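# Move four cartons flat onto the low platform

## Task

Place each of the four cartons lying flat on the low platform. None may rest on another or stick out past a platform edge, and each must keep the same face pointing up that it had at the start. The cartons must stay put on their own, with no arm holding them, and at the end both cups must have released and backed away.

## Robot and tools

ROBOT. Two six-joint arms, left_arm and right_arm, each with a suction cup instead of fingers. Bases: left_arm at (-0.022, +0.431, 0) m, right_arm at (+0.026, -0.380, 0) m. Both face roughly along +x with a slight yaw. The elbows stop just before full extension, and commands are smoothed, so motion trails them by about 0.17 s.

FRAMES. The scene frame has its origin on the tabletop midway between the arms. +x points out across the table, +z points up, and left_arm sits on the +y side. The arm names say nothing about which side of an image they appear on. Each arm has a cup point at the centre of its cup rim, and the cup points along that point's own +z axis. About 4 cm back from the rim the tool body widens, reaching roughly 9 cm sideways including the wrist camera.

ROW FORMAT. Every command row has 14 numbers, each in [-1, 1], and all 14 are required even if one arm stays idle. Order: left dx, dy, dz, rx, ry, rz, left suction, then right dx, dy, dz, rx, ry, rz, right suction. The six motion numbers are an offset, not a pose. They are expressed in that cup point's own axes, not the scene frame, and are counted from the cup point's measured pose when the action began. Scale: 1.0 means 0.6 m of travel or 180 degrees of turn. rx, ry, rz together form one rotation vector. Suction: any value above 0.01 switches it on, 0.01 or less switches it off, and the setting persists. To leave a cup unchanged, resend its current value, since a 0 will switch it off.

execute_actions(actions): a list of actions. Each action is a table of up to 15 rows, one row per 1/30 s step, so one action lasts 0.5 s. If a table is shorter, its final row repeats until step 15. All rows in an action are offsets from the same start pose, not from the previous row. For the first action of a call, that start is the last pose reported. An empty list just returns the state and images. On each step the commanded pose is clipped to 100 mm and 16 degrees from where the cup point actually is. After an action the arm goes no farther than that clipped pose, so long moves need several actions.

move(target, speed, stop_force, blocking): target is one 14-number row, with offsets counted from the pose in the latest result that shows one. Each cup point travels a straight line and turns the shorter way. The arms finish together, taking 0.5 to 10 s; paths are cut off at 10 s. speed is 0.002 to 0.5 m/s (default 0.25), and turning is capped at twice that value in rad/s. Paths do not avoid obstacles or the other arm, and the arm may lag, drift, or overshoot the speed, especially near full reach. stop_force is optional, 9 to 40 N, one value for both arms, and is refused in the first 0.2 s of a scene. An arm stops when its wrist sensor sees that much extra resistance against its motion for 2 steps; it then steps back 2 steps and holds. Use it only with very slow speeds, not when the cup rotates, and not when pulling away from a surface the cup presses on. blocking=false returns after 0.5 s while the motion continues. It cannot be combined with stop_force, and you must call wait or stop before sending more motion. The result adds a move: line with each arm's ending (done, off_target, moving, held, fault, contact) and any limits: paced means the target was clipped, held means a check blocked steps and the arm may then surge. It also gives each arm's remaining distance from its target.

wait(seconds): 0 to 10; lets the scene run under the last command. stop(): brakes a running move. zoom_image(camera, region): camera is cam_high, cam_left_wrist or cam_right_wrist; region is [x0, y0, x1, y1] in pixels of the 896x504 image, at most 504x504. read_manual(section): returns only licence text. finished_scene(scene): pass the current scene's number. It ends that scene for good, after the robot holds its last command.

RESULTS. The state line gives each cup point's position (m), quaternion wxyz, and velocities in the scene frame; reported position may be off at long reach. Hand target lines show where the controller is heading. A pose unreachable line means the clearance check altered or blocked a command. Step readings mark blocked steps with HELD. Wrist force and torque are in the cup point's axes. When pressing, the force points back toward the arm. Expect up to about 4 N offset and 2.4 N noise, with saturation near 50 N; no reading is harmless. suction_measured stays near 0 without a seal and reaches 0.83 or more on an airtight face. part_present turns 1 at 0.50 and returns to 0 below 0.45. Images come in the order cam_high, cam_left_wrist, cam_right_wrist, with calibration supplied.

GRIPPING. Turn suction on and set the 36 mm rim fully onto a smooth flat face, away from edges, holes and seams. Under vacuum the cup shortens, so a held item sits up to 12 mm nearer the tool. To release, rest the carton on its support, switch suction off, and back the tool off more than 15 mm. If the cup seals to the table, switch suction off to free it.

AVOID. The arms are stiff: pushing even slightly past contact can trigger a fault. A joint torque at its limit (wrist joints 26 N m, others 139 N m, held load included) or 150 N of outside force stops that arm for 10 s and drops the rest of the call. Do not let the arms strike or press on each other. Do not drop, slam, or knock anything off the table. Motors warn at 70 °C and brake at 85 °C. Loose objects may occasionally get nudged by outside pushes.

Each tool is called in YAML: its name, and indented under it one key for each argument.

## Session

execute_actions:
  actions: []

Scene clock: 0.00 s.
left_arm: end_effector_position=(+0.4013, +0.5000, +0.4079) suction_measured=0.00 part_present=0 end_effector_quat_wxyz=(-0.002, -0.082, +0.997, -0.000) end_effector_velocity=(-0.000, -0.000, +0.001) end_effector_angular_velocity=(-0.001, -0.001, -0.001) | right_arm: end_effector_position=(+0.4547, -0.3685, +0.4092) suction_measured=0.00 part_present=0 end_effector_quat_wxyz=(-0.000, -0.014, +1.000, -0.000) end_effector_velocity=(-0.000, +0.000, +0.001) end_effector_angular_velocity=(+0.001, -0.001, +0.000)
Joint positions: left_arm=[-0.318 -1.744  1.519 -1.341 -1.572  1.253] | right_arm=[ 3.458 -1.395 -1.518 -1.8    1.571  1.886]
Joint velocities: left_arm=[-0.    -0.    -0.001  0.001 -0.     0.   ] | right_arm=[ 0.     0.001  0.     0.     0.001 -0.   ]
Wrist force (N, on the end effector, along its own x y z axes, offset not removed): no reading
Wrist torque (N m, same axes, about the end effector's origin, offset not removed): no reading
Hand target (left_arm): +0.401, +0.500, +0.408; -0.002, -0.082, +0.997, -0.000
Hand target (right_arm): +0.455, -0.368, +0.409; -0.000, -0.014, +1.000, -0.000
camera_calibration (this result's frames):
cam_left_wrist: T_world_to_cam=[[0.153285, -0.988075, 0.0145543, 0.426756], [-0.864067, -0.126871, 0.487125, 0.229717], [-0.47947, -0.0872447, -0.873211, 0.668234], [0, 0, 0, 1]] pos_world=[0.453474, 0.509112, 0.465397]
cam_right_wrist: T_world_to_cam=[[0.0376724, -0.999167, -0.0157144, -0.377919], [-0.877197, -0.0405979, 0.478411, 0.206068], [-0.47865, -0.00423821, -0.877995, 0.654809], [0, 0, 0, 1]] pos_world=[0.508424, -0.366463, 0.470395]

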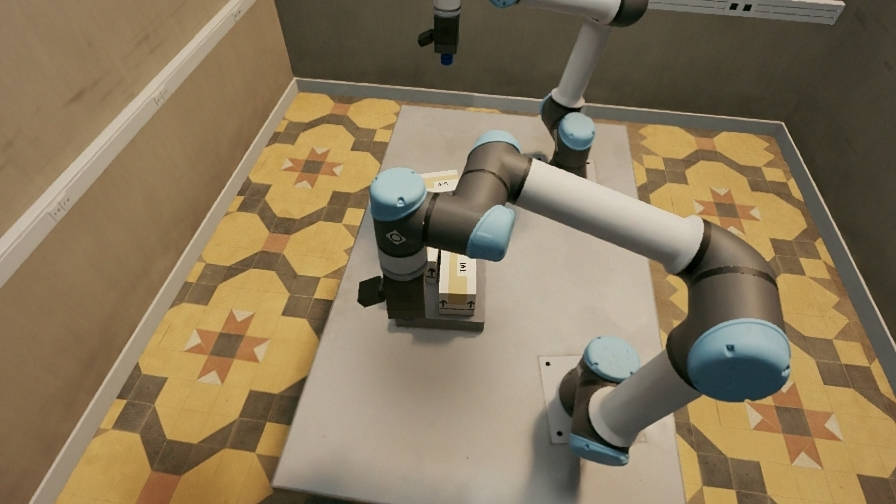

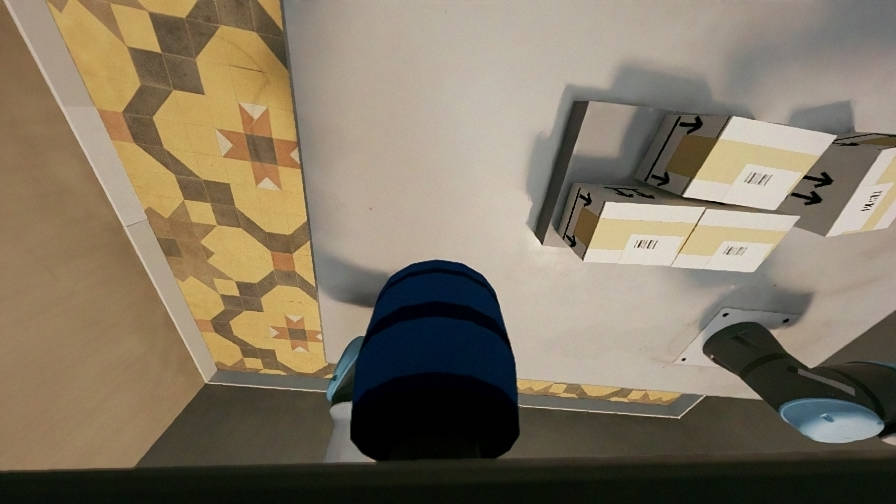

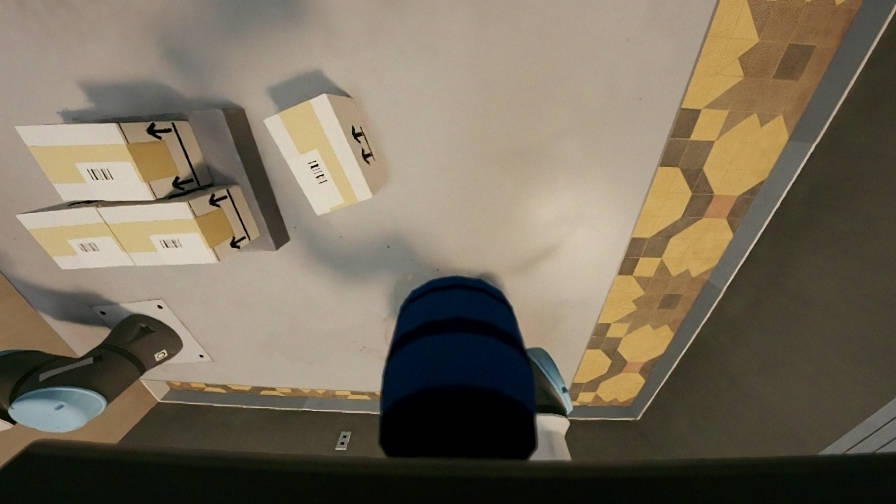

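move:
  target: [0.023,-0.692,0.29,0,0,0.047,0,0.022,0.231,0.33,0,0,0.4,0]
  speed: 0.45

Scene clock: 2.57 s.
left_arm: end_effector_position=(+0.4544, +0.0887, +0.2338) suction_measured=0.00 part_present=0 end_effector_quat_wxyz=(-0.002, -0.008, +1.000, +0.001) end_effector_velocity=(+0.001, -0.002, -0.001) end_effector_angular_velocity=(+0.002, +0.000, -0.000) | right_arm: end_effector_position=(+0.4379, -0.2304, +0.2113) suction_measured=0.00 part_present=0 end_effector_quat_wxyz=(-0.000, +0.576, +0.818, -0.000) end_effector_velocity=(-0.001, -0.000, -0.002) end_effector_angular_velocity=(-0.002, -0.001, -0.007)
Joint positions: left_arm=[-1.016 -1.359  1.573 -1.781 -1.572  0.703] | right_arm=[ 3.773 -1.433 -1.997 -1.283  1.571  3.456]
Joint velocities: left_arm=[-0.001  0.005 -0.004  0.     0.001 -0.   ] | right_arm=[ 0.002  0.    -0.004  0.003 -0.002  0.009]
Wrist force (N, on the end effector, along its own x y z axes, offset not removed): left_arm=[-0.4 0.6 1.1] | right_arm=[-0.7 -3.0 1.1]
Wrist torque (N m, same axes, about the end effector's origin, offset not removed): left_arm=[0.08 0.08 -0.01] | right_arm=[-0.20 0.24 -0.18]
Hand target (left_arm): +0.454, +0.089, +0.234; -0.002, -0.008, +1.000, +0.001
Hand target (right_arm): +0.438, -0.230, +0.211; -0.000, +0.576, +0.817, -0.000
Off the commanded pose (left_arm): 0.001 m, 0 deg.
Off the commanded pose (right_arm): 0.000 m, 0 deg.
move: done
camera_calibration (this result's frames):
cam_left_wrist: T_world_to_cam=[[0.00629235, -0.999902, 0.012476, 0.0831188], [-0.873565, 0.00057545, 0.486708, 0.301402], [-0.486668, -0.0139611, -0.873476, 0.502584], [0, 0, 0, 1]] pos_world=[0.507362, 0.0899539, 0.291263]
cam_right_wrist: T_world_to_cam=[[-0.938362, -0.345311, -0.0153774, 0.335522], [-0.310246, 0.821792, 0.477917, 0.242148], [-0.152393, 0.45323, -0.87827, 0.436197], [0, 0, 0, 1]] pos_world=[0.45644, -0.280834, 0.272532]

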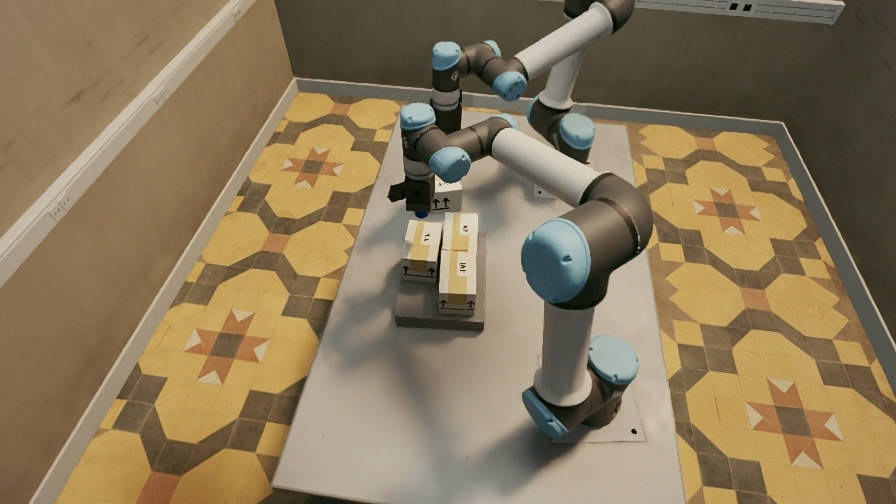

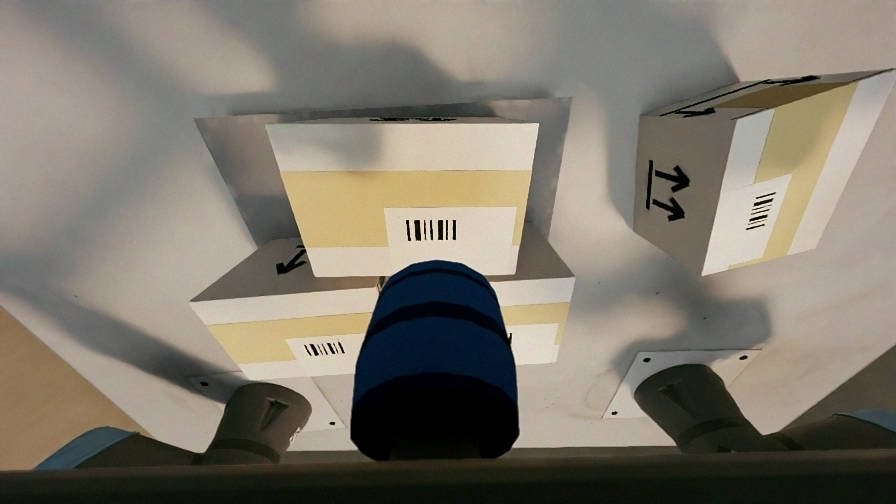

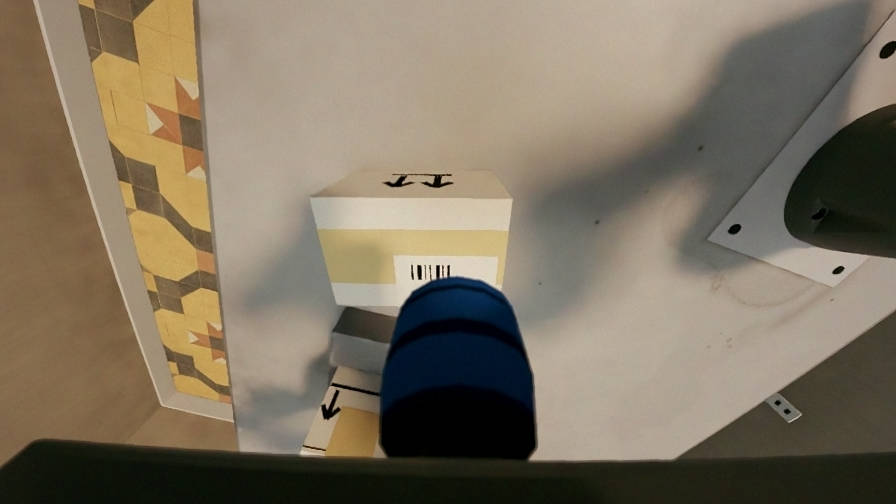

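move:
  target: [0,0.035,0.138,0,0,0,0,0.08,0.048,0.174,0,0,0,0]

move:
  target: [0,0,0.04,0,0,0,0,0,0,0.04,0,0,0,0]
  speed: 0.015
  stop_force: 9

Scene clock: 4.17 s.
left_arm: end_effector_position=(+0.4540, +0.1098, +0.1511) suction_measured=0.00 part_present=0 end_effector_quat_wxyz=(-0.002, -0.008, +1.000, +0.001) end_effector_velocity=(+0.001, +0.000, -0.000) end_effector_angular_velocity=(-0.001, -0.002, -0.000) | right_arm: end_effector_position=(+0.4489, -0.1756, +0.1072) suction_measured=0.00 part_present=0 end_effector_quat_wxyz=(-0.000, +0.576, +0.818, -0.000) end_effector_velocity=(+0.001, +0.002, -0.001) end_effector_angular_velocity=(+0.001, -0.001, -0.000)
Joint positions: left_arm=[-0.991 -1.326  1.754 -1.995 -1.572  0.727] | right_arm=[ 3.853 -1.63  -2.104 -0.979  1.571  3.537]
Joint velocities: left_arm=[ 0.001  0.     0.001 -0.004  0.     0.001] | right_arm=[ 0.001 -0.005  0.001  0.006  0.001  0.002]
Wrist force (N, on the end effector, along its own x y z axes, offset not removed): left_arm=[-0.5 1.3 1.6] | right_arm=[1.1 -3.5 -3.0]
Wrist torque (N m, same axes, about the end effector's origin, offset not removed): left_arm=[0.28 0.25 -0.08] | right_arm=[-0.57 -0.04 0.02]
Hand target (left_arm): +0.454, +0.110, +0.151; -0.002, -0.008, +1.000, +0.001
Hand target (right_arm): +0.449, -0.175, +0.107; -0.000, +0.576, +0.818, -0.000
Off the commanded pose (left_arm): 0.000 m, 0 deg.
Off the commanded pose (right_arm): 0.000 m, 0 deg.
move: done
camera_calibration (this result's frames):
cam_left_wrist: T_world_to_cam=[[0.00629724, -0.999902, 0.0125136, 0.105228], [-0.873524, 0.000590621, 0.48678, 0.341184], [-0.48674, -0.0139963, -0.873435, 0.43052], [0, 0, 0, 1]] pos_world=[0.506921, 0.111042, 0.208632]
cam_right_wrist: T_world_to_cam=[[-0.93836, -0.345318, -0.0153479, 0.363143], [-0.310245, 0.821815, 0.477879, 0.250292], [-0.152407, 0.453184, -0.878292, 0.321561], [0, 0, 0, 1]] pos_world=[0.467419, -0.22602, 0.168388]

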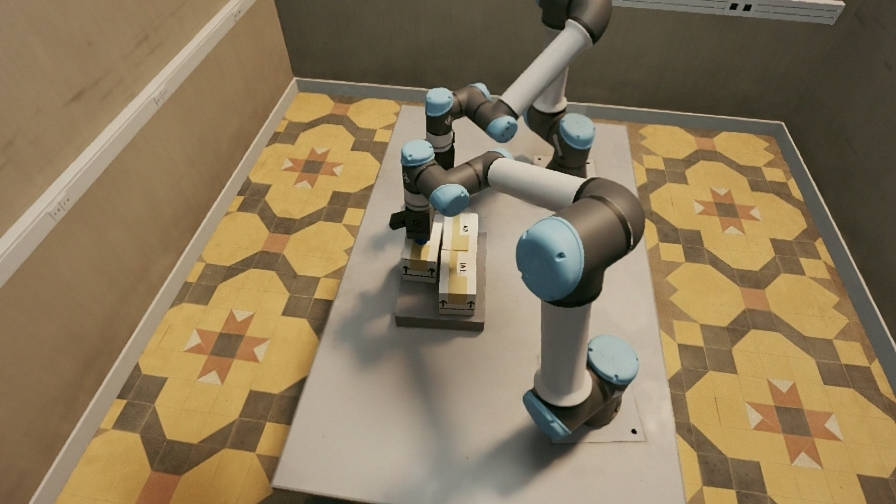

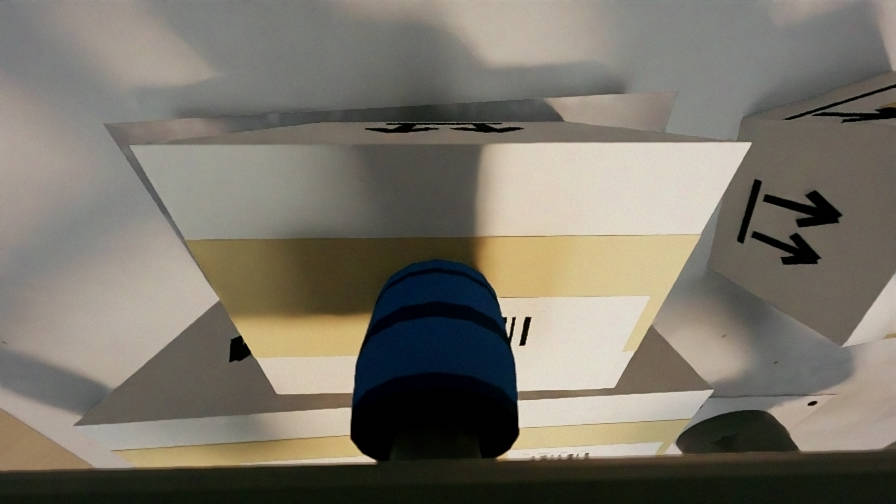

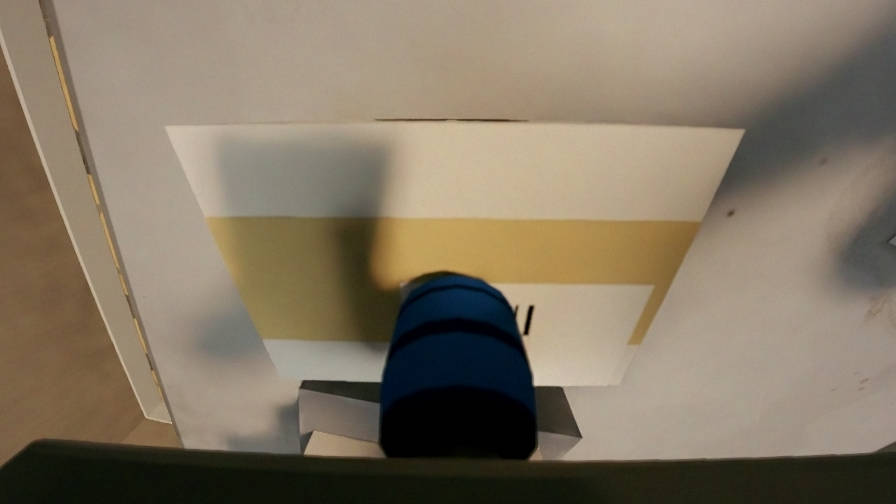

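Scene clock: 5.53 s.
left_arm: end_effector_position=(+0.4539, +0.1098, +0.1395) suction_measured=0.00 part_present=0 end_effector_quat_wxyz=(-0.002, -0.008, +1.000, +0.001) end_effector_velocity=(+0.000, +0.000, +0.001) end_effector_angular_velocity=(+0.001, -0.000, +0.000) | right_arm: end_effector_position=(+0.4488, -0.1757, +0.0925) suction_measured=0.00 part_present=0 end_effector_quat_wxyz=(-0.000, +0.576, +0.818, -0.001) end_effector_velocity=(+0.002, +0.001, +0.008) end_effector_angular_velocity=(+0.003, -0.005, -0.001)
Joint positions: left_arm=[-0.991 -1.314  1.772 -2.024 -1.572  0.727] | right_arm=[ 3.853 -1.653 -2.124 -0.936  1.571  3.537]
Joint velocities: left_arm=[ 0.    -0.001 -0.001  0.002  0.001 -0.   ] | right_arm=[-0.     0.011  0.01  -0.015 -0.001  0.   ]
Wrist force (N, on the end effector, along its own x y z axes, offset not removed): left_arm=[-1.6 2.3 -8.4] | right_arm=[2.7 -1.6 -12.4]
Wrist torque (N m, same axes, about the end effector's origin, offset not removed): left_arm=[0.32 0.36 -0.02] | right_arm=[-0.18 -0.37 -0.24]
Hand target (left_arm): +0.454, +0.110, +0.140; -0.002, -0.008, +1.000, +0.001
Hand target (right_arm): +0.449, -0.176, +0.093; -0.000, +0.576, +0.818, -0.000
Off the commanded pose (left_arm): 0.012 m, 0 deg.
Off the commanded pose (right_arm): 0.009 m, 0 deg.
move: contact (left_arm, right_arm)
camera_calibration (this result's frames):
cam_left_wrist: T_world_to_cam=[[0.00629716, -0.999903, 0.0124386, 0.105418], [-0.873491, 0.000555131, 0.48684, 0.346807], [-0.4868, -0.0139307, -0.873403, 0.420368], [0, 0, 0, 1]] pos_world=[0.506904, 0.111071, 0.197]
cam_right_wrist: T_world_to_cam=[[-0.938366, -0.345321, -0.014916, 0.362774], [-0.310079, 0.821968, 0.477723, 0.257292], [-0.152707, 0.452904, -0.878384, 0.308793], [0, 0, 0, 1]] pos_world=[0.467351, -0.226066, 0.153735]

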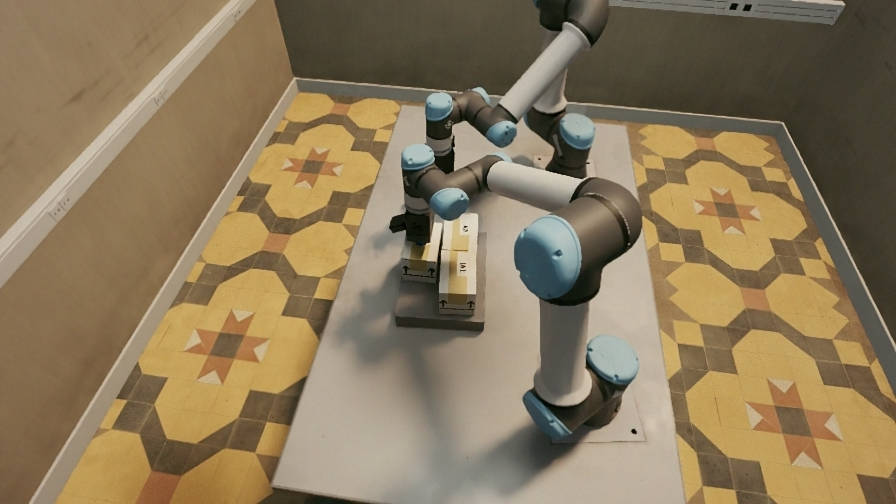

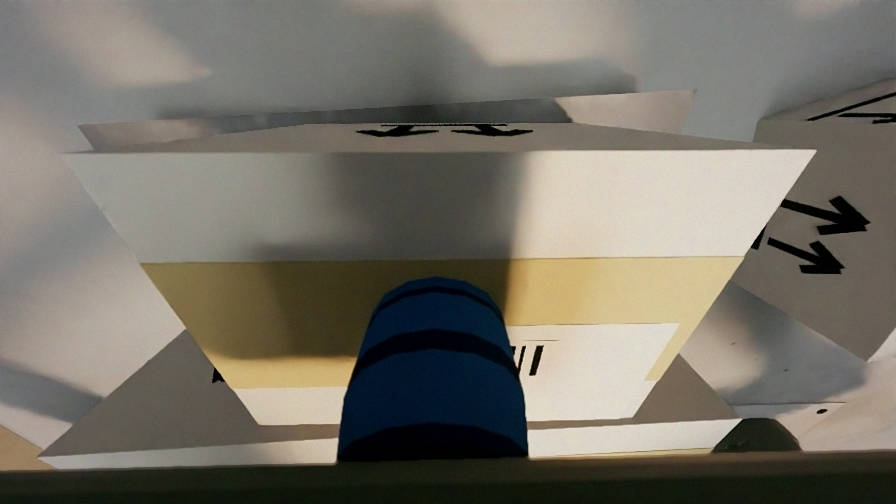

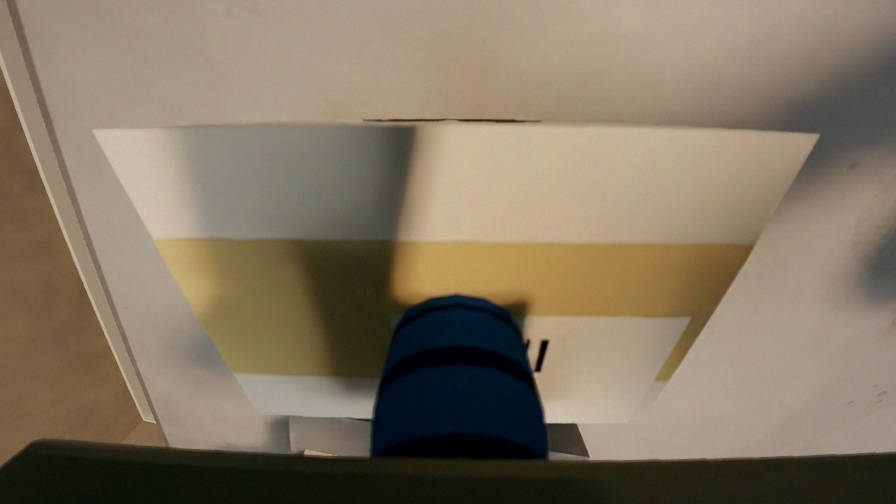

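execute_actions:
  actions:
    - [[0,0,0.004,0,0,0,1,0,0,0.004,0,0,0,1]]

Scene clock: 6.17 s.
left_arm: end_effector_position=(+0.4539, +0.1099, +0.1372) suction_measured=0.99 part_present=1 end_effector_quat_wxyz=(-0.002, -0.008, +1.000, +0.001) end_effector_velocity=(+0.000, -0.001, +0.000) end_effector_angular_velocity=(-0.001, -0.000, -0.000) | right_arm: end_effector_position=(+0.4488, -0.1757, +0.0902) suction_measured=0.98 part_present=1 end_effector_quat_wxyz=(-0.000, +0.576, +0.818, -0.001) end_effector_velocity=(+0.000, +0.000, +0.001) end_effector_angular_velocity=(+0.002, -0.002, +0.001)
Joint positions: left_arm=[-0.991 -1.312  1.775 -2.03  -1.572  0.727] | right_arm=[ 3.853 -1.657 -2.127 -0.929  1.571  3.537]
Joint velocities: left_arm=[-0.     0.001 -0.001 -0.001 -0.001 -0.   ] | right_arm=[ 0.     0.002 -0.     0.002  0.    -0.001]
Wrist force (N, on the end effector, along its own x y z axes, offset not removed): left_arm=[-1.2 1.9 6.8] | right_arm=[-2.5 -2.0 4.9]
Wrist torque (N m, same axes, about the end effector's origin, offset not removed): left_arm=[0.35 0.31 -0.15] | right_arm=[-0.22 0.43 -0.07]
Hand target (left_arm): +0.454, +0.110, +0.137; -0.002, -0.008, +1.000, +0.001
Hand target (right_arm): +0.449, -0.176, +0.090; -0.000, +0.576, +0.818, -0.001
Off the commanded pose (left_arm): 0.000 m, 0 deg.
Off the commanded pose (right_arm): 0.000 m, 0 deg.
Step readings (end_effector_position):
0: left_arm (+0.4540, +0.1098, +0.1396) | right_arm (+0.4488, -0.1756, +0.0930)
1: left_arm (+0.4540, +0.1098, +0.1396) | right_arm (+0.4488, -0.1756, +0.0930)
2: left_arm (+0.4539, +0.1099, +0.1394) | right_arm (+0.4488, -0.1756, +0.0928)
4: left_arm (+0.4540, +0.1098, +0.1386) | right_arm (+0.4488, -0.1756, +0.0918)
8: left_arm (+0.4539, +0.1098, +0.1376) | right_arm (+0.4488, -0.1756, +0.0907)
15: end_effector_position above
camera_calibration (this result's frames):
cam_left_wrist: T_world_to_cam=[[0.00629712, -0.999903, 0.0124495, 0.105448], [-0.873496, 0.000560377, 0.486831, 0.347946], [-0.486791, -0.0139403, -0.873407, 0.418323], [0, 0, 0, 1]] pos_world=[0.506901, 0.111075, 0.194663]
cam_right_wrist: T_world_to_cam=[[-0.938366, -0.34532, -0.0149658, 0.362754], [-0.310103, 0.821962, 0.477719, 0.258412], [-0.152665, 0.452916, -0.878385, 0.30674], [0, 0, 0, 1]] pos_world=[0.467358, -0.226066, 0.151417]

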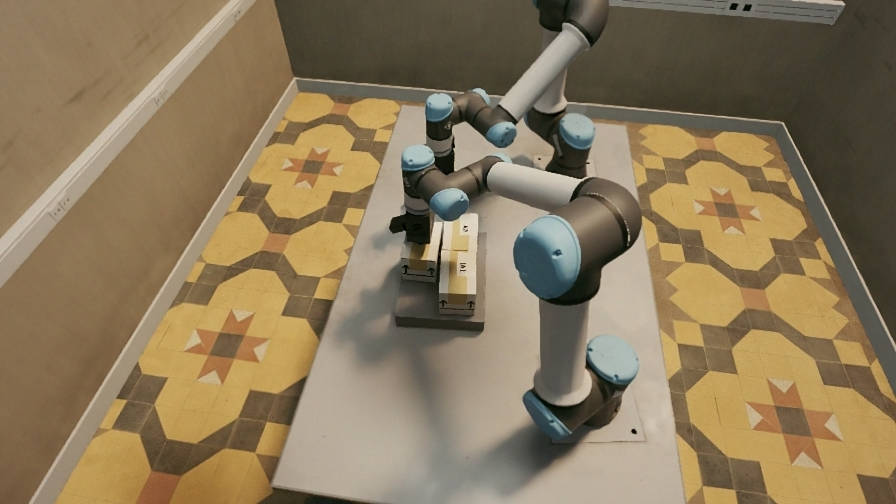

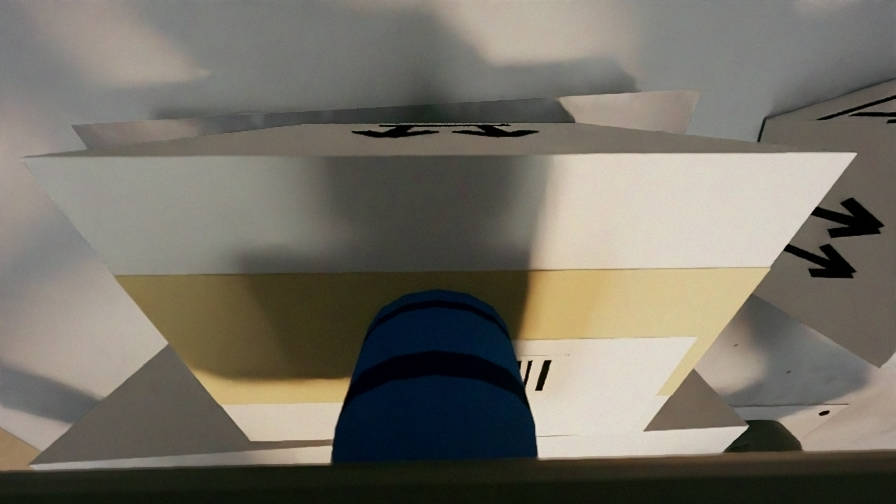

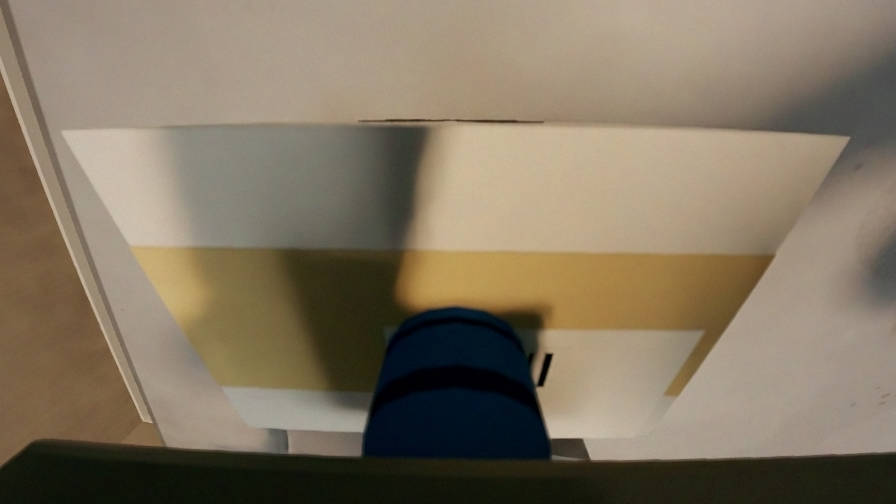

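move:
  target: [0.009,0.181,-0.003,0,0,-0.015,1,0.03,0.05,-0.105,0,0,-0.409,1]
  speed: 0.4

zoom_image:
  camera: "cam_high"
  region: [380, 240, 500, 345]

Scene clock: 8.47 s.
left_arm: end_effector_position=(+0.4469, +0.2182, +0.1391) suction_measured=1.00 part_present=1 end_effector_quat_wxyz=(-0.002, -0.032, +0.999, +0.001) end_effector_velocity=(-0.000, +0.001, +0.000) end_effector_angular_velocity=(-0.001, -0.000, -0.001) | right_arm: end_effector_position=(+0.4710, -0.1487, +0.1532) suction_measured=0.99 part_present=1 end_effector_quat_wxyz=(-0.000, -0.028, +1.000, -0.000) end_effector_velocity=(+0.000, -0.000, +0.001) end_effector_angular_velocity=(+0.001, +0.000, +0.011)
Joint positions: left_arm=[-0.851 -1.447  1.936 -2.056 -1.572  0.82 ] | right_arm=[ 3.864 -1.645 -1.952 -1.116  1.571  2.264]
Joint velocities: left_arm=[ 0.001 -0.002  0.001 -0.    -0.001  0.002] | right_arm=[-0.001  0.001  0.003 -0.003  0.001 -0.012]
Wrist force (N, on the end effector, along its own x y z axes, offset not removed): left_arm=[-2.5 3.4 6.8] | right_arm=[1.1 -1.6 6.5]
Wrist torque (N m, same axes, about the end effector's origin, offset not removed): left_arm=[0.59 0.48 -0.16] | right_arm=[-0.21 0.12 -0.20]
Hand target (left_arm): +0.447, +0.218, +0.139; -0.002, -0.032, +0.999, +0.001
Hand target (right_arm): +0.471, -0.149, +0.153; -0.000, -0.029, +1.000, -0.000
Off the commanded pose (left_arm): 0.000 m, 0 deg.
Off the commanded pose (right_arm): 0.000 m, 0 deg.
move: done
camera_calibration (this result's frames):
cam_left_wrist: T_world_to_cam=[[0.0533554, -0.998495, 0.0127199, 0.192397], [-0.872513, -0.0404206, 0.486916, 0.349289], [-0.485669, -0.0370779, -0.873356, 0.422597], [0, 0, 0, 1]] pos_world=[0.499736, 0.221895, 0.196556]
cam_right_wrist: T_world_to_cam=[[0.0652125, -0.997753, -0.0153515, -0.175754], [-0.875654, -0.064596, 0.478599, 0.347428], [-0.478515, -0.017768, -0.8779, 0.436619], [0, 0, 0, 1]] pos_world=[0.524617, -0.145159, 0.214331]

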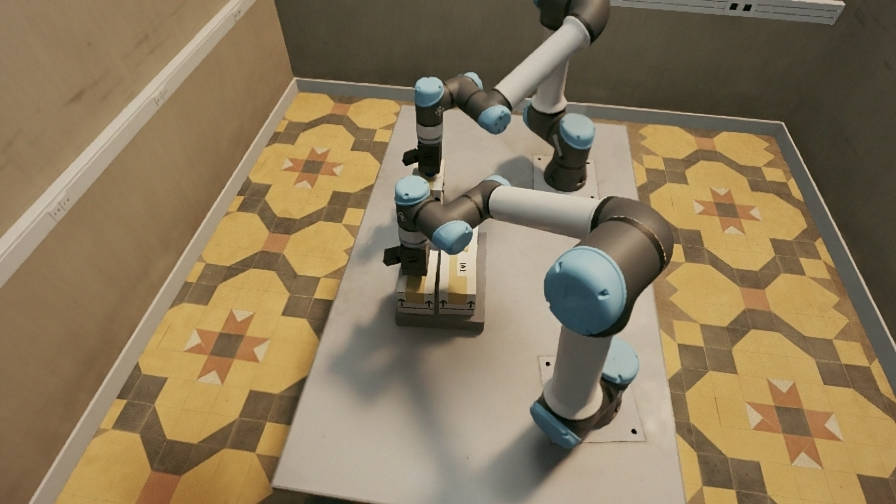

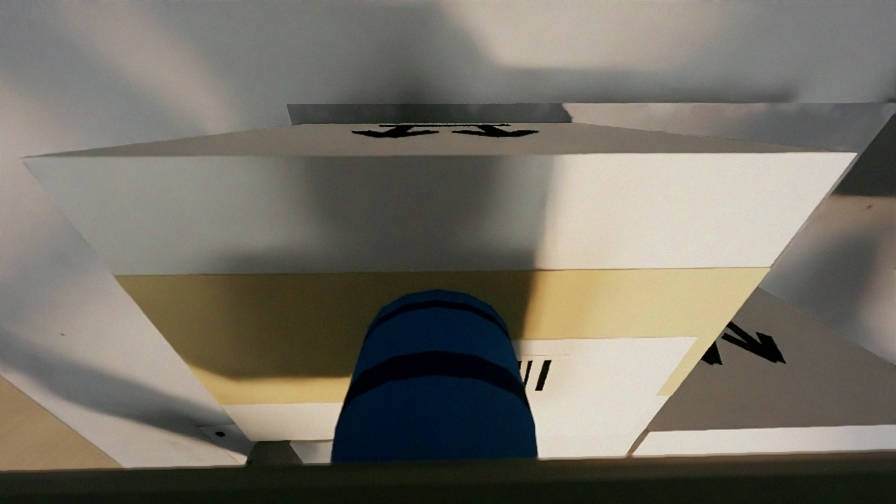

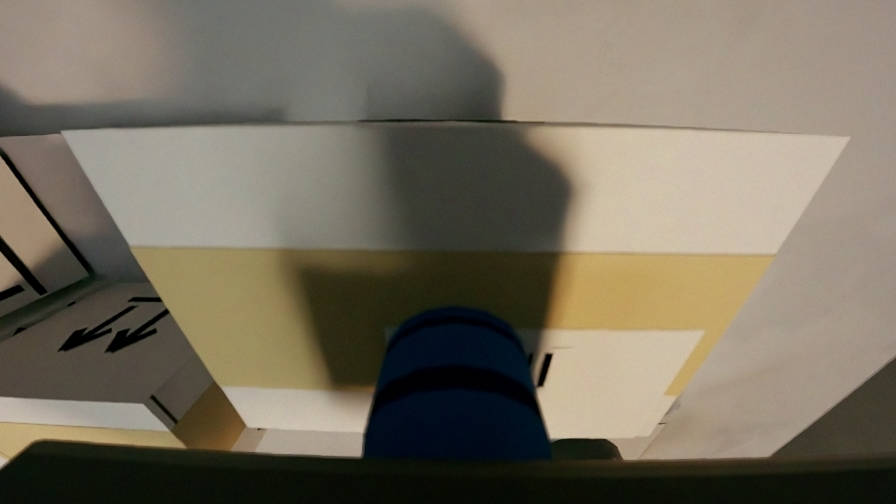

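Region (380, 240, 500, 345) of cam_high's 896x504 image, scaled by 4.200, with more detail than that image has; it fills the top 441 rows of this view, and the rest is white.

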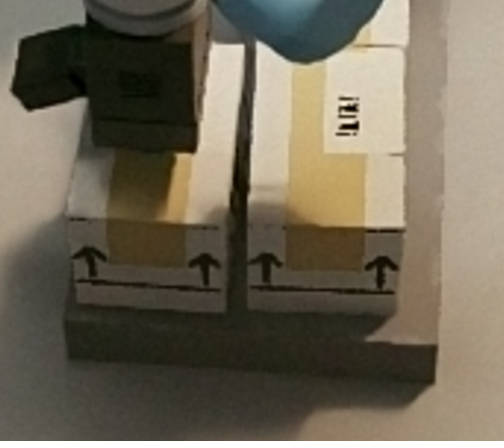

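move:
  target: [0,0,0.016,0,0,0,1,0.012,0,0,0,0,0,1]
  speed: 0.005
  stop_force: 9

Scene clock: 10.67 s.
left_arm: end_effector_position=(+0.4469, +0.2182, +0.1344) suction_measured=1.00 part_present=1 end_effector_quat_wxyz=(-0.002, -0.032, +0.999, +0.001) end_effector_velocity=(+0.000, -0.000, +0.000) end_effector_angular_velocity=(-0.000, -0.001, +0.000) | right_arm: end_effector_position=(+0.4639, -0.1491, +0.1532) suction_measured=0.99 part_present=1 end_effector_quat_wxyz=(-0.000, -0.028, +1.000, -0.000) end_effector_velocity=(-0.001, +0.000, +0.000) end_effector_angular_velocity=(+0.000, -0.000, -0.002)
Joint positions: left_arm=[-0.851 -1.442  1.943 -2.069 -1.572  0.82 ] | right_arm=[ 3.873 -1.63  -1.969 -1.115  1.571  2.273]
Joint velocities: left_arm=[-0.     0.001 -0.001 -0.     0.    -0.   ] | right_arm=[ 0.001  0.002 -0.001  0.     0.     0.003]
Wrist force (N, on the end effector, along its own x y z axes, offset not removed): left_arm=[-3.2 0.3 -2.7] | right_arm=[0.1 -1.4 8.0]
Wrist torque (N m, same axes, about the end effector's origin, offset not removed): left_arm=[0.20 0.36 -0.07] | right_arm=[-0.18 0.28 -0.08]
Hand target (left_arm): +0.447, +0.218, +0.134; -0.002, -0.032, +0.999, +0.001
Hand target (right_arm): +0.464, -0.149, +0.153; -0.000, -0.028, +1.000, -0.000
Off the commanded pose (left_arm): 0.005 m, 0 deg.
Off the commanded pose (right_arm): 0.000 m, 0 deg.
move: contact (left_arm)
camera_calibration (this result's frames):
cam_left_wrist: T_world_to_cam=[[0.0533402, -0.998495, 0.0127647, 0.192482], [-0.872538, -0.0403873, 0.486874, 0.351587], [-0.485625, -0.0371076, -0.873379, 0.418507], [0, 0, 0, 1]] pos_world=[0.499744, 0.221921, 0.19188]
cam_right_wrist: T_world_to_cam=[[0.0652236, -0.997753, -0.0153482, -0.175692], [-0.875653, -0.0646041, 0.478601, 0.3412], [-0.478517, -0.0177763, -0.877899, 0.433218], [0, 0, 0, 1]] pos_world=[0.517534, -0.145553, 0.214327]

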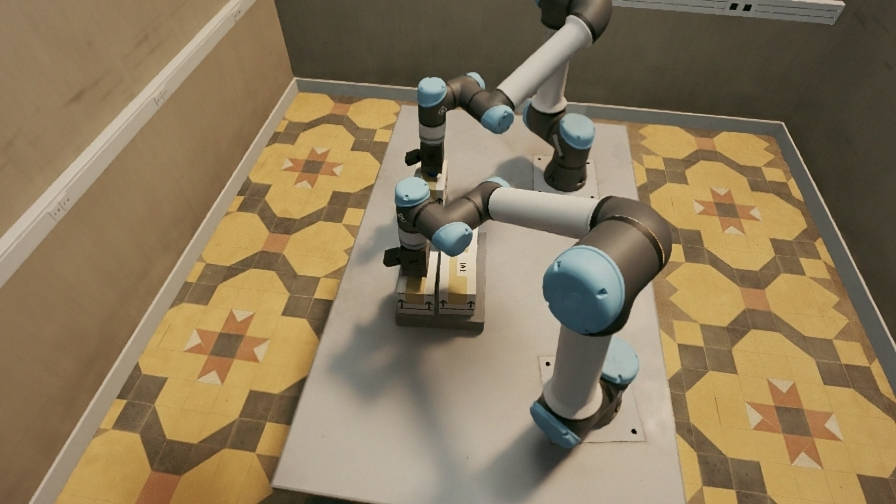

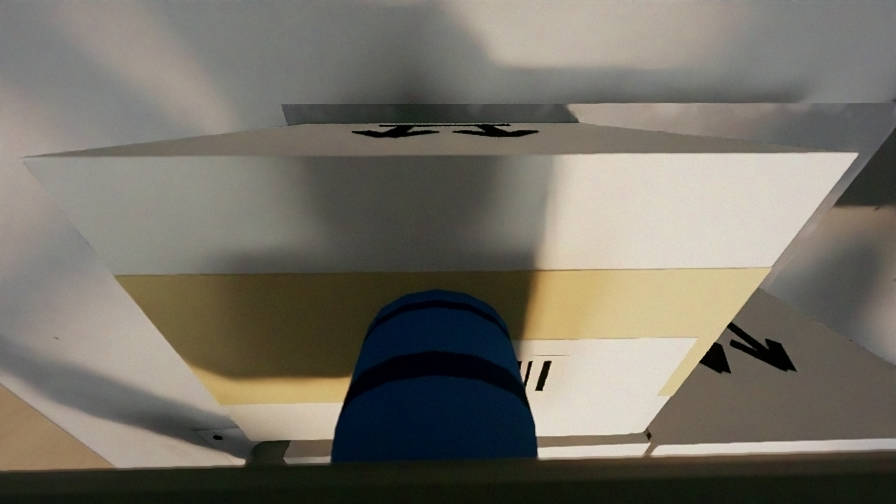

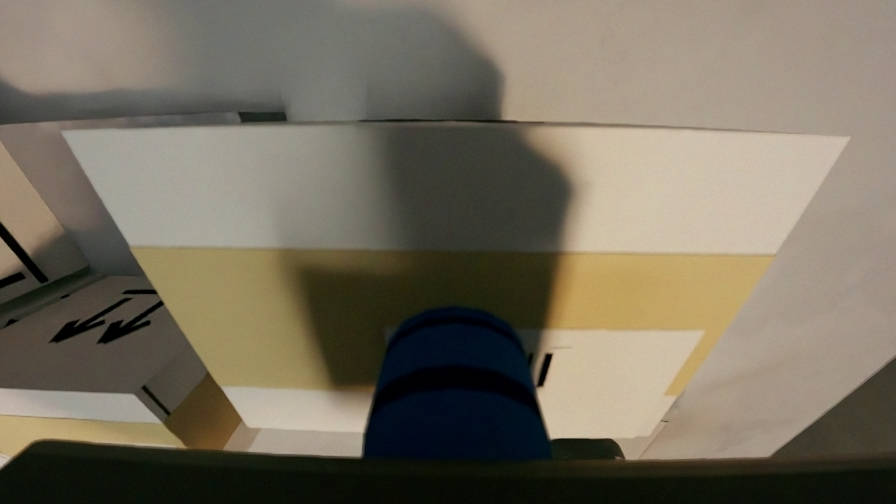

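execute_actions:
  actions:
    - [[0,0,0,0,0,0,0,0,0,0,0,0,0,1],[0,0,0,0,0,0,0,0,0,0,0,0,0,1],[0,0,0,0,0,0,0,0,0,0,0,0,0,1],[0,0,0,0,0,0,0,0,0,0,0,0,0,1],[0,0,0,0,0,0,0,0,0,0,0,0,0,1],[0,0,0,0,0,0,0,0,0,0,0,0,0,1],[0,0,0,0,0,0,0,0,0,0,0,0,0,1],[0,0,0,0,0,0,0,0,0,0,0,0,0,1],[0,0,-0.01,0,0,0,0,0,0,0,0,0,0,1],[0,0,-0.02,0,0,0,0,0,0,0,0,0,0,1],[0,0,-0.03,0,0,0,0,0,0,0,0,0,0,1],[0,0,-0.04,0,0,0,0,0,0,0,0,0,0,1],[0,0,-0.05,0,0,0,0,0,0,0,0,0,0,1]]

move:
  target: [0,0.33,-0.25,0,0,0,0,0.005,0.338,0.015,0,0,-0.002,1]
  speed: 0.3

Scene clock: 11.43 s.
left_arm: end_effector_position=(+0.4471, +0.2180, +0.1515) suction_measured=0.00 part_present=0 end_effector_quat_wxyz=(-0.001, -0.032, +0.999, +0.000) end_effector_velocity=(-0.000, +0.000, +0.105) end_effector_angular_velocity=(-0.003, -0.002, +0.000) | right_arm: end_effector_position=(+0.4638, -0.1490, +0.1532) suction_measured=0.99 part_present=1 end_effector_quat_wxyz=(-0.000, -0.028, +1.000, -0.000) end_effector_velocity=(+0.000, +0.000, +0.001) end_effector_angular_velocity=(+0.000, -0.001, -0.002)
Joint positions: left_arm=[-0.851 -1.462  1.917 -2.024 -1.572  0.82 ] | right_arm=[ 3.873 -1.629 -1.969 -1.115  1.571  2.273]
Joint velocities: left_arm=[ 0.    -0.118 -0.165  0.28  -0.001  0.   ] | right_arm=[ 0.     0.     0.001 -0.    -0.001  0.002]
Wrist force (N, on the end effector, along its own x y z axes, offset not removed): left_arm=[-2.7 2.3 -0.1] | right_arm=[-2.4 0.6 7.7]
Wrist torque (N m, same axes, about the end effector's origin, offset not removed): left_arm=[0.29 0.51 -0.03] | right_arm=[0.25 0.59 -0.04]
Hand target (left_arm): +0.447, +0.218, +0.164; -0.001, -0.032, +0.999, +0.000
Hand target (right_arm): +0.464, -0.149, +0.153; -0.000, -0.028, +1.000, -0.000
Off the commanded pose (left_arm): 0.013 m, 0 deg.
Off the commanded pose (right_arm): 0.000 m, 0 deg.
Step readings (end_effector_position):
0: left_arm (+0.4469, +0.2182, +0.1344) | right_arm (+0.4638, -0.1491, +0.1532)
1: left_arm (+0.4469, +0.2182, +0.1344) | right_arm (+0.4638, -0.1491, +0.1532)
2: left_arm (+0.4469, +0.2182, +0.1344) | right_arm (+0.4638, -0.1491, +0.1532)
4: left_arm (+0.4469, +0.2182, +0.1345) | right_arm (+0.4638, -0.1491, +0.1532)
8: left_arm (+0.4469, +0.2182, +0.1345) | right_arm (+0.4638, -0.1491, +0.1532)
15: end_effector_position above
camera_calibration (this result's frames):
cam_left_wrist: T_world_to_cam=[[0.0533266, -0.998484, 0.0136572, 0.191977], [-0.873036, -0.039979, 0.486015, 0.343673], [-0.484732, -0.0378408, -0.873844, 0.433356], [0, 0, 0, 1]] pos_world=[0.499862, 0.221824, 0.209034]
cam_right_wrist: T_world_to_cam=[[0.0653423, -0.997744, -0.0154317, -0.175698], [-0.875693, -0.0647501, 0.478508, 0.341141], [-0.478427, -0.0177534, -0.877948, 0.433216], [0, 0, 0, 1]] pos_world=[0.517477, -0.145521, 0.214391]

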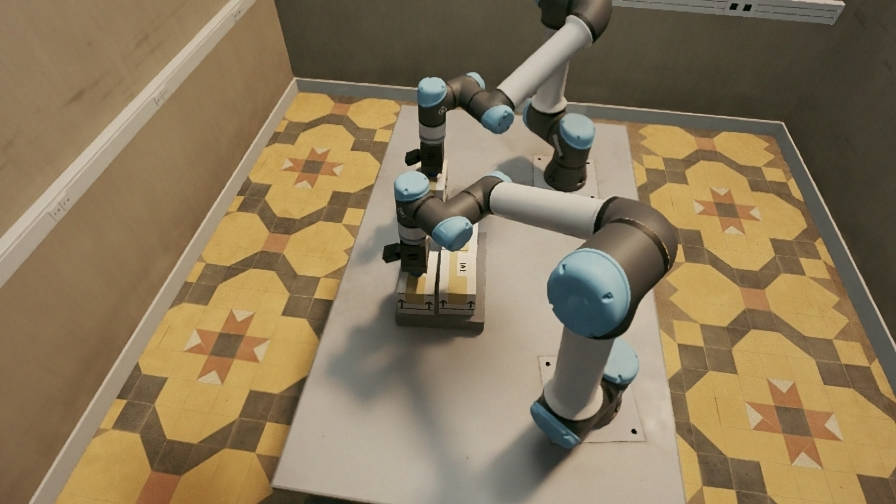

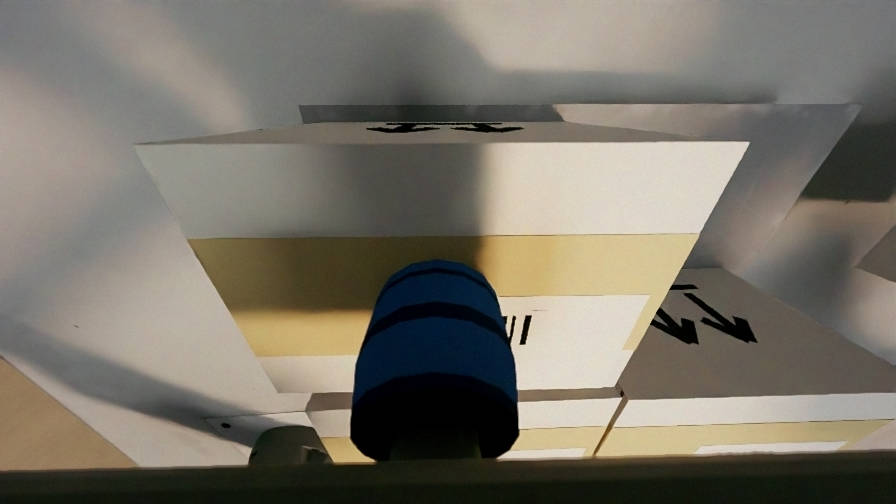

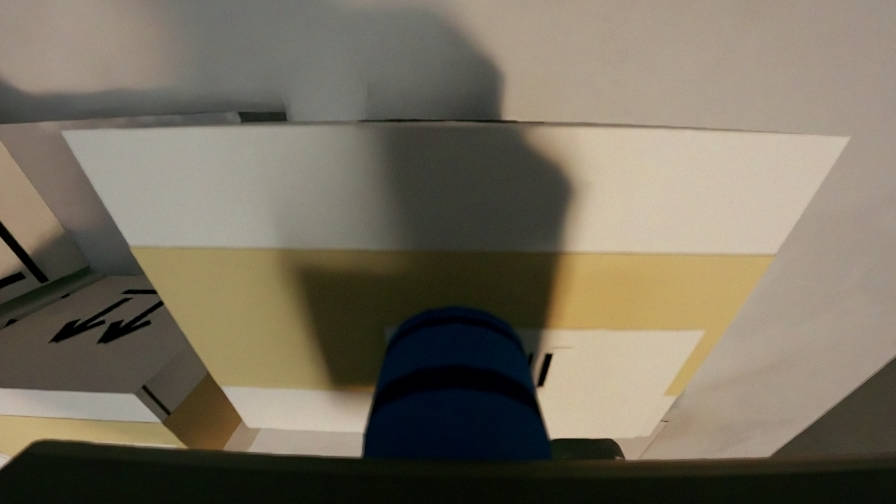

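Scene clock: 12.97 s.
left_arm: end_effector_position=(+0.4349, +0.4152, +0.3013) suction_measured=0.00 part_present=0 end_effector_quat_wxyz=(-0.001, -0.032, +0.999, -0.000) end_effector_velocity=(-0.000, +0.002, +0.000) end_effector_angular_velocity=(+0.002, +0.003, -0.001) | right_arm: end_effector_position=(+0.4496, +0.0530, +0.1443) suction_measured=0.99 part_present=1 end_effector_quat_wxyz=(-0.000, -0.031, +1.000, -0.000) end_effector_velocity=(+0.001, +0.001, +0.001) end_effector_angular_velocity=(+0.000, -0.001, -0.000)
Joint positions: left_arm=[-0.493 -1.697  1.753 -1.625 -1.573  1.178] | right_arm=[ 4.133 -1.891 -1.674 -1.149  1.571  2.527]
Joint velocities: left_arm=[ 0.004  0.001 -0.003  0.005  0.001  0.005] | right_arm=[-0.    -0.003  0.006 -0.002 -0.001  0.   ]
Wrist force (N, on the end effector, along its own x y z axes, offset not removed): left_arm=[-1.8 1.8 1.5] | right_arm=[0.8 -1.8 5.2]
Wrist torque (N m, same axes, about the end effector's origin, offset not removed): left_arm=[0.25 0.37 -0.02] | right_arm=[-0.22 -0.06 -0.22]
Hand target (left_arm): +0.435, +0.415, +0.301; -0.001, -0.032, +0.999, -0.000
Hand target (right_arm): +0.450, +0.053, +0.144; -0.000, -0.031, +1.000, -0.000
Off the commanded pose (left_arm): 0.001 m, 0 deg.
Off the commanded pose (right_arm): 0.000 m, 0 deg.
move: done
camera_calibration (this result's frames):
cam_left_wrist: T_world_to_cam=[[0.053392, -0.99846, 0.0150563, 0.386974], [-0.873039, -0.0393557, 0.486059, 0.267845], [-0.484718, -0.0390964, -0.873796, 0.566303], [0, 0, 0, 1]] pos_world=[0.487675, 0.41906, 0.358819]
cam_right_wrist: T_world_to_cam=[[0.0716172, -0.997313, -0.015434, 0.0238616], [-0.87535, -0.0702619, 0.478358, 0.346213], [-0.478157, -0.0207485, -0.878029, 0.422248], [0, 0, 0, 1]] pos_world=[0.503249, 0.056884, 0.205501]

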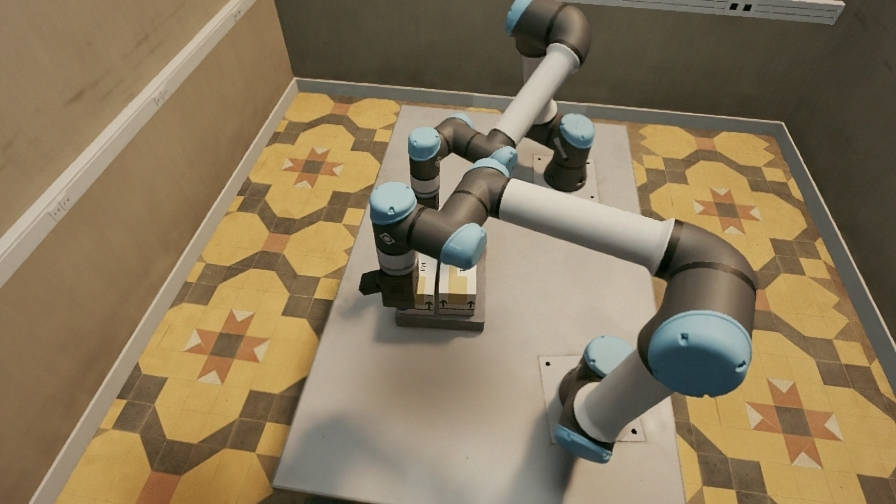

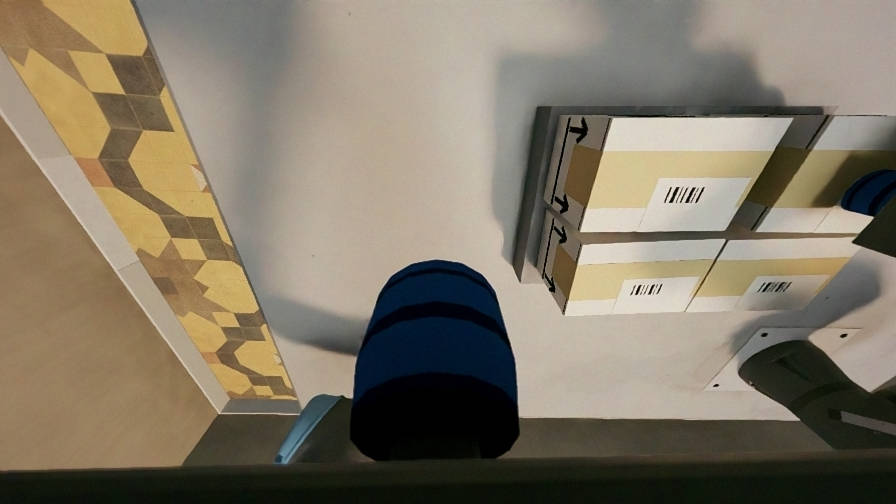

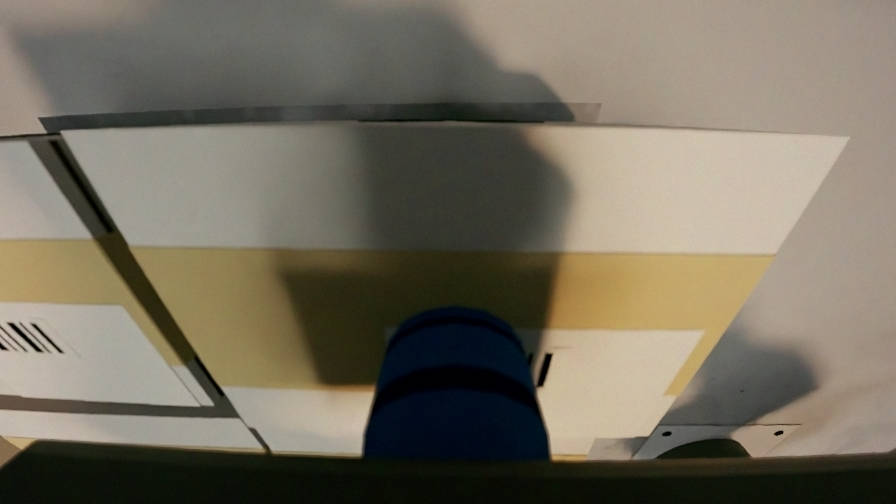

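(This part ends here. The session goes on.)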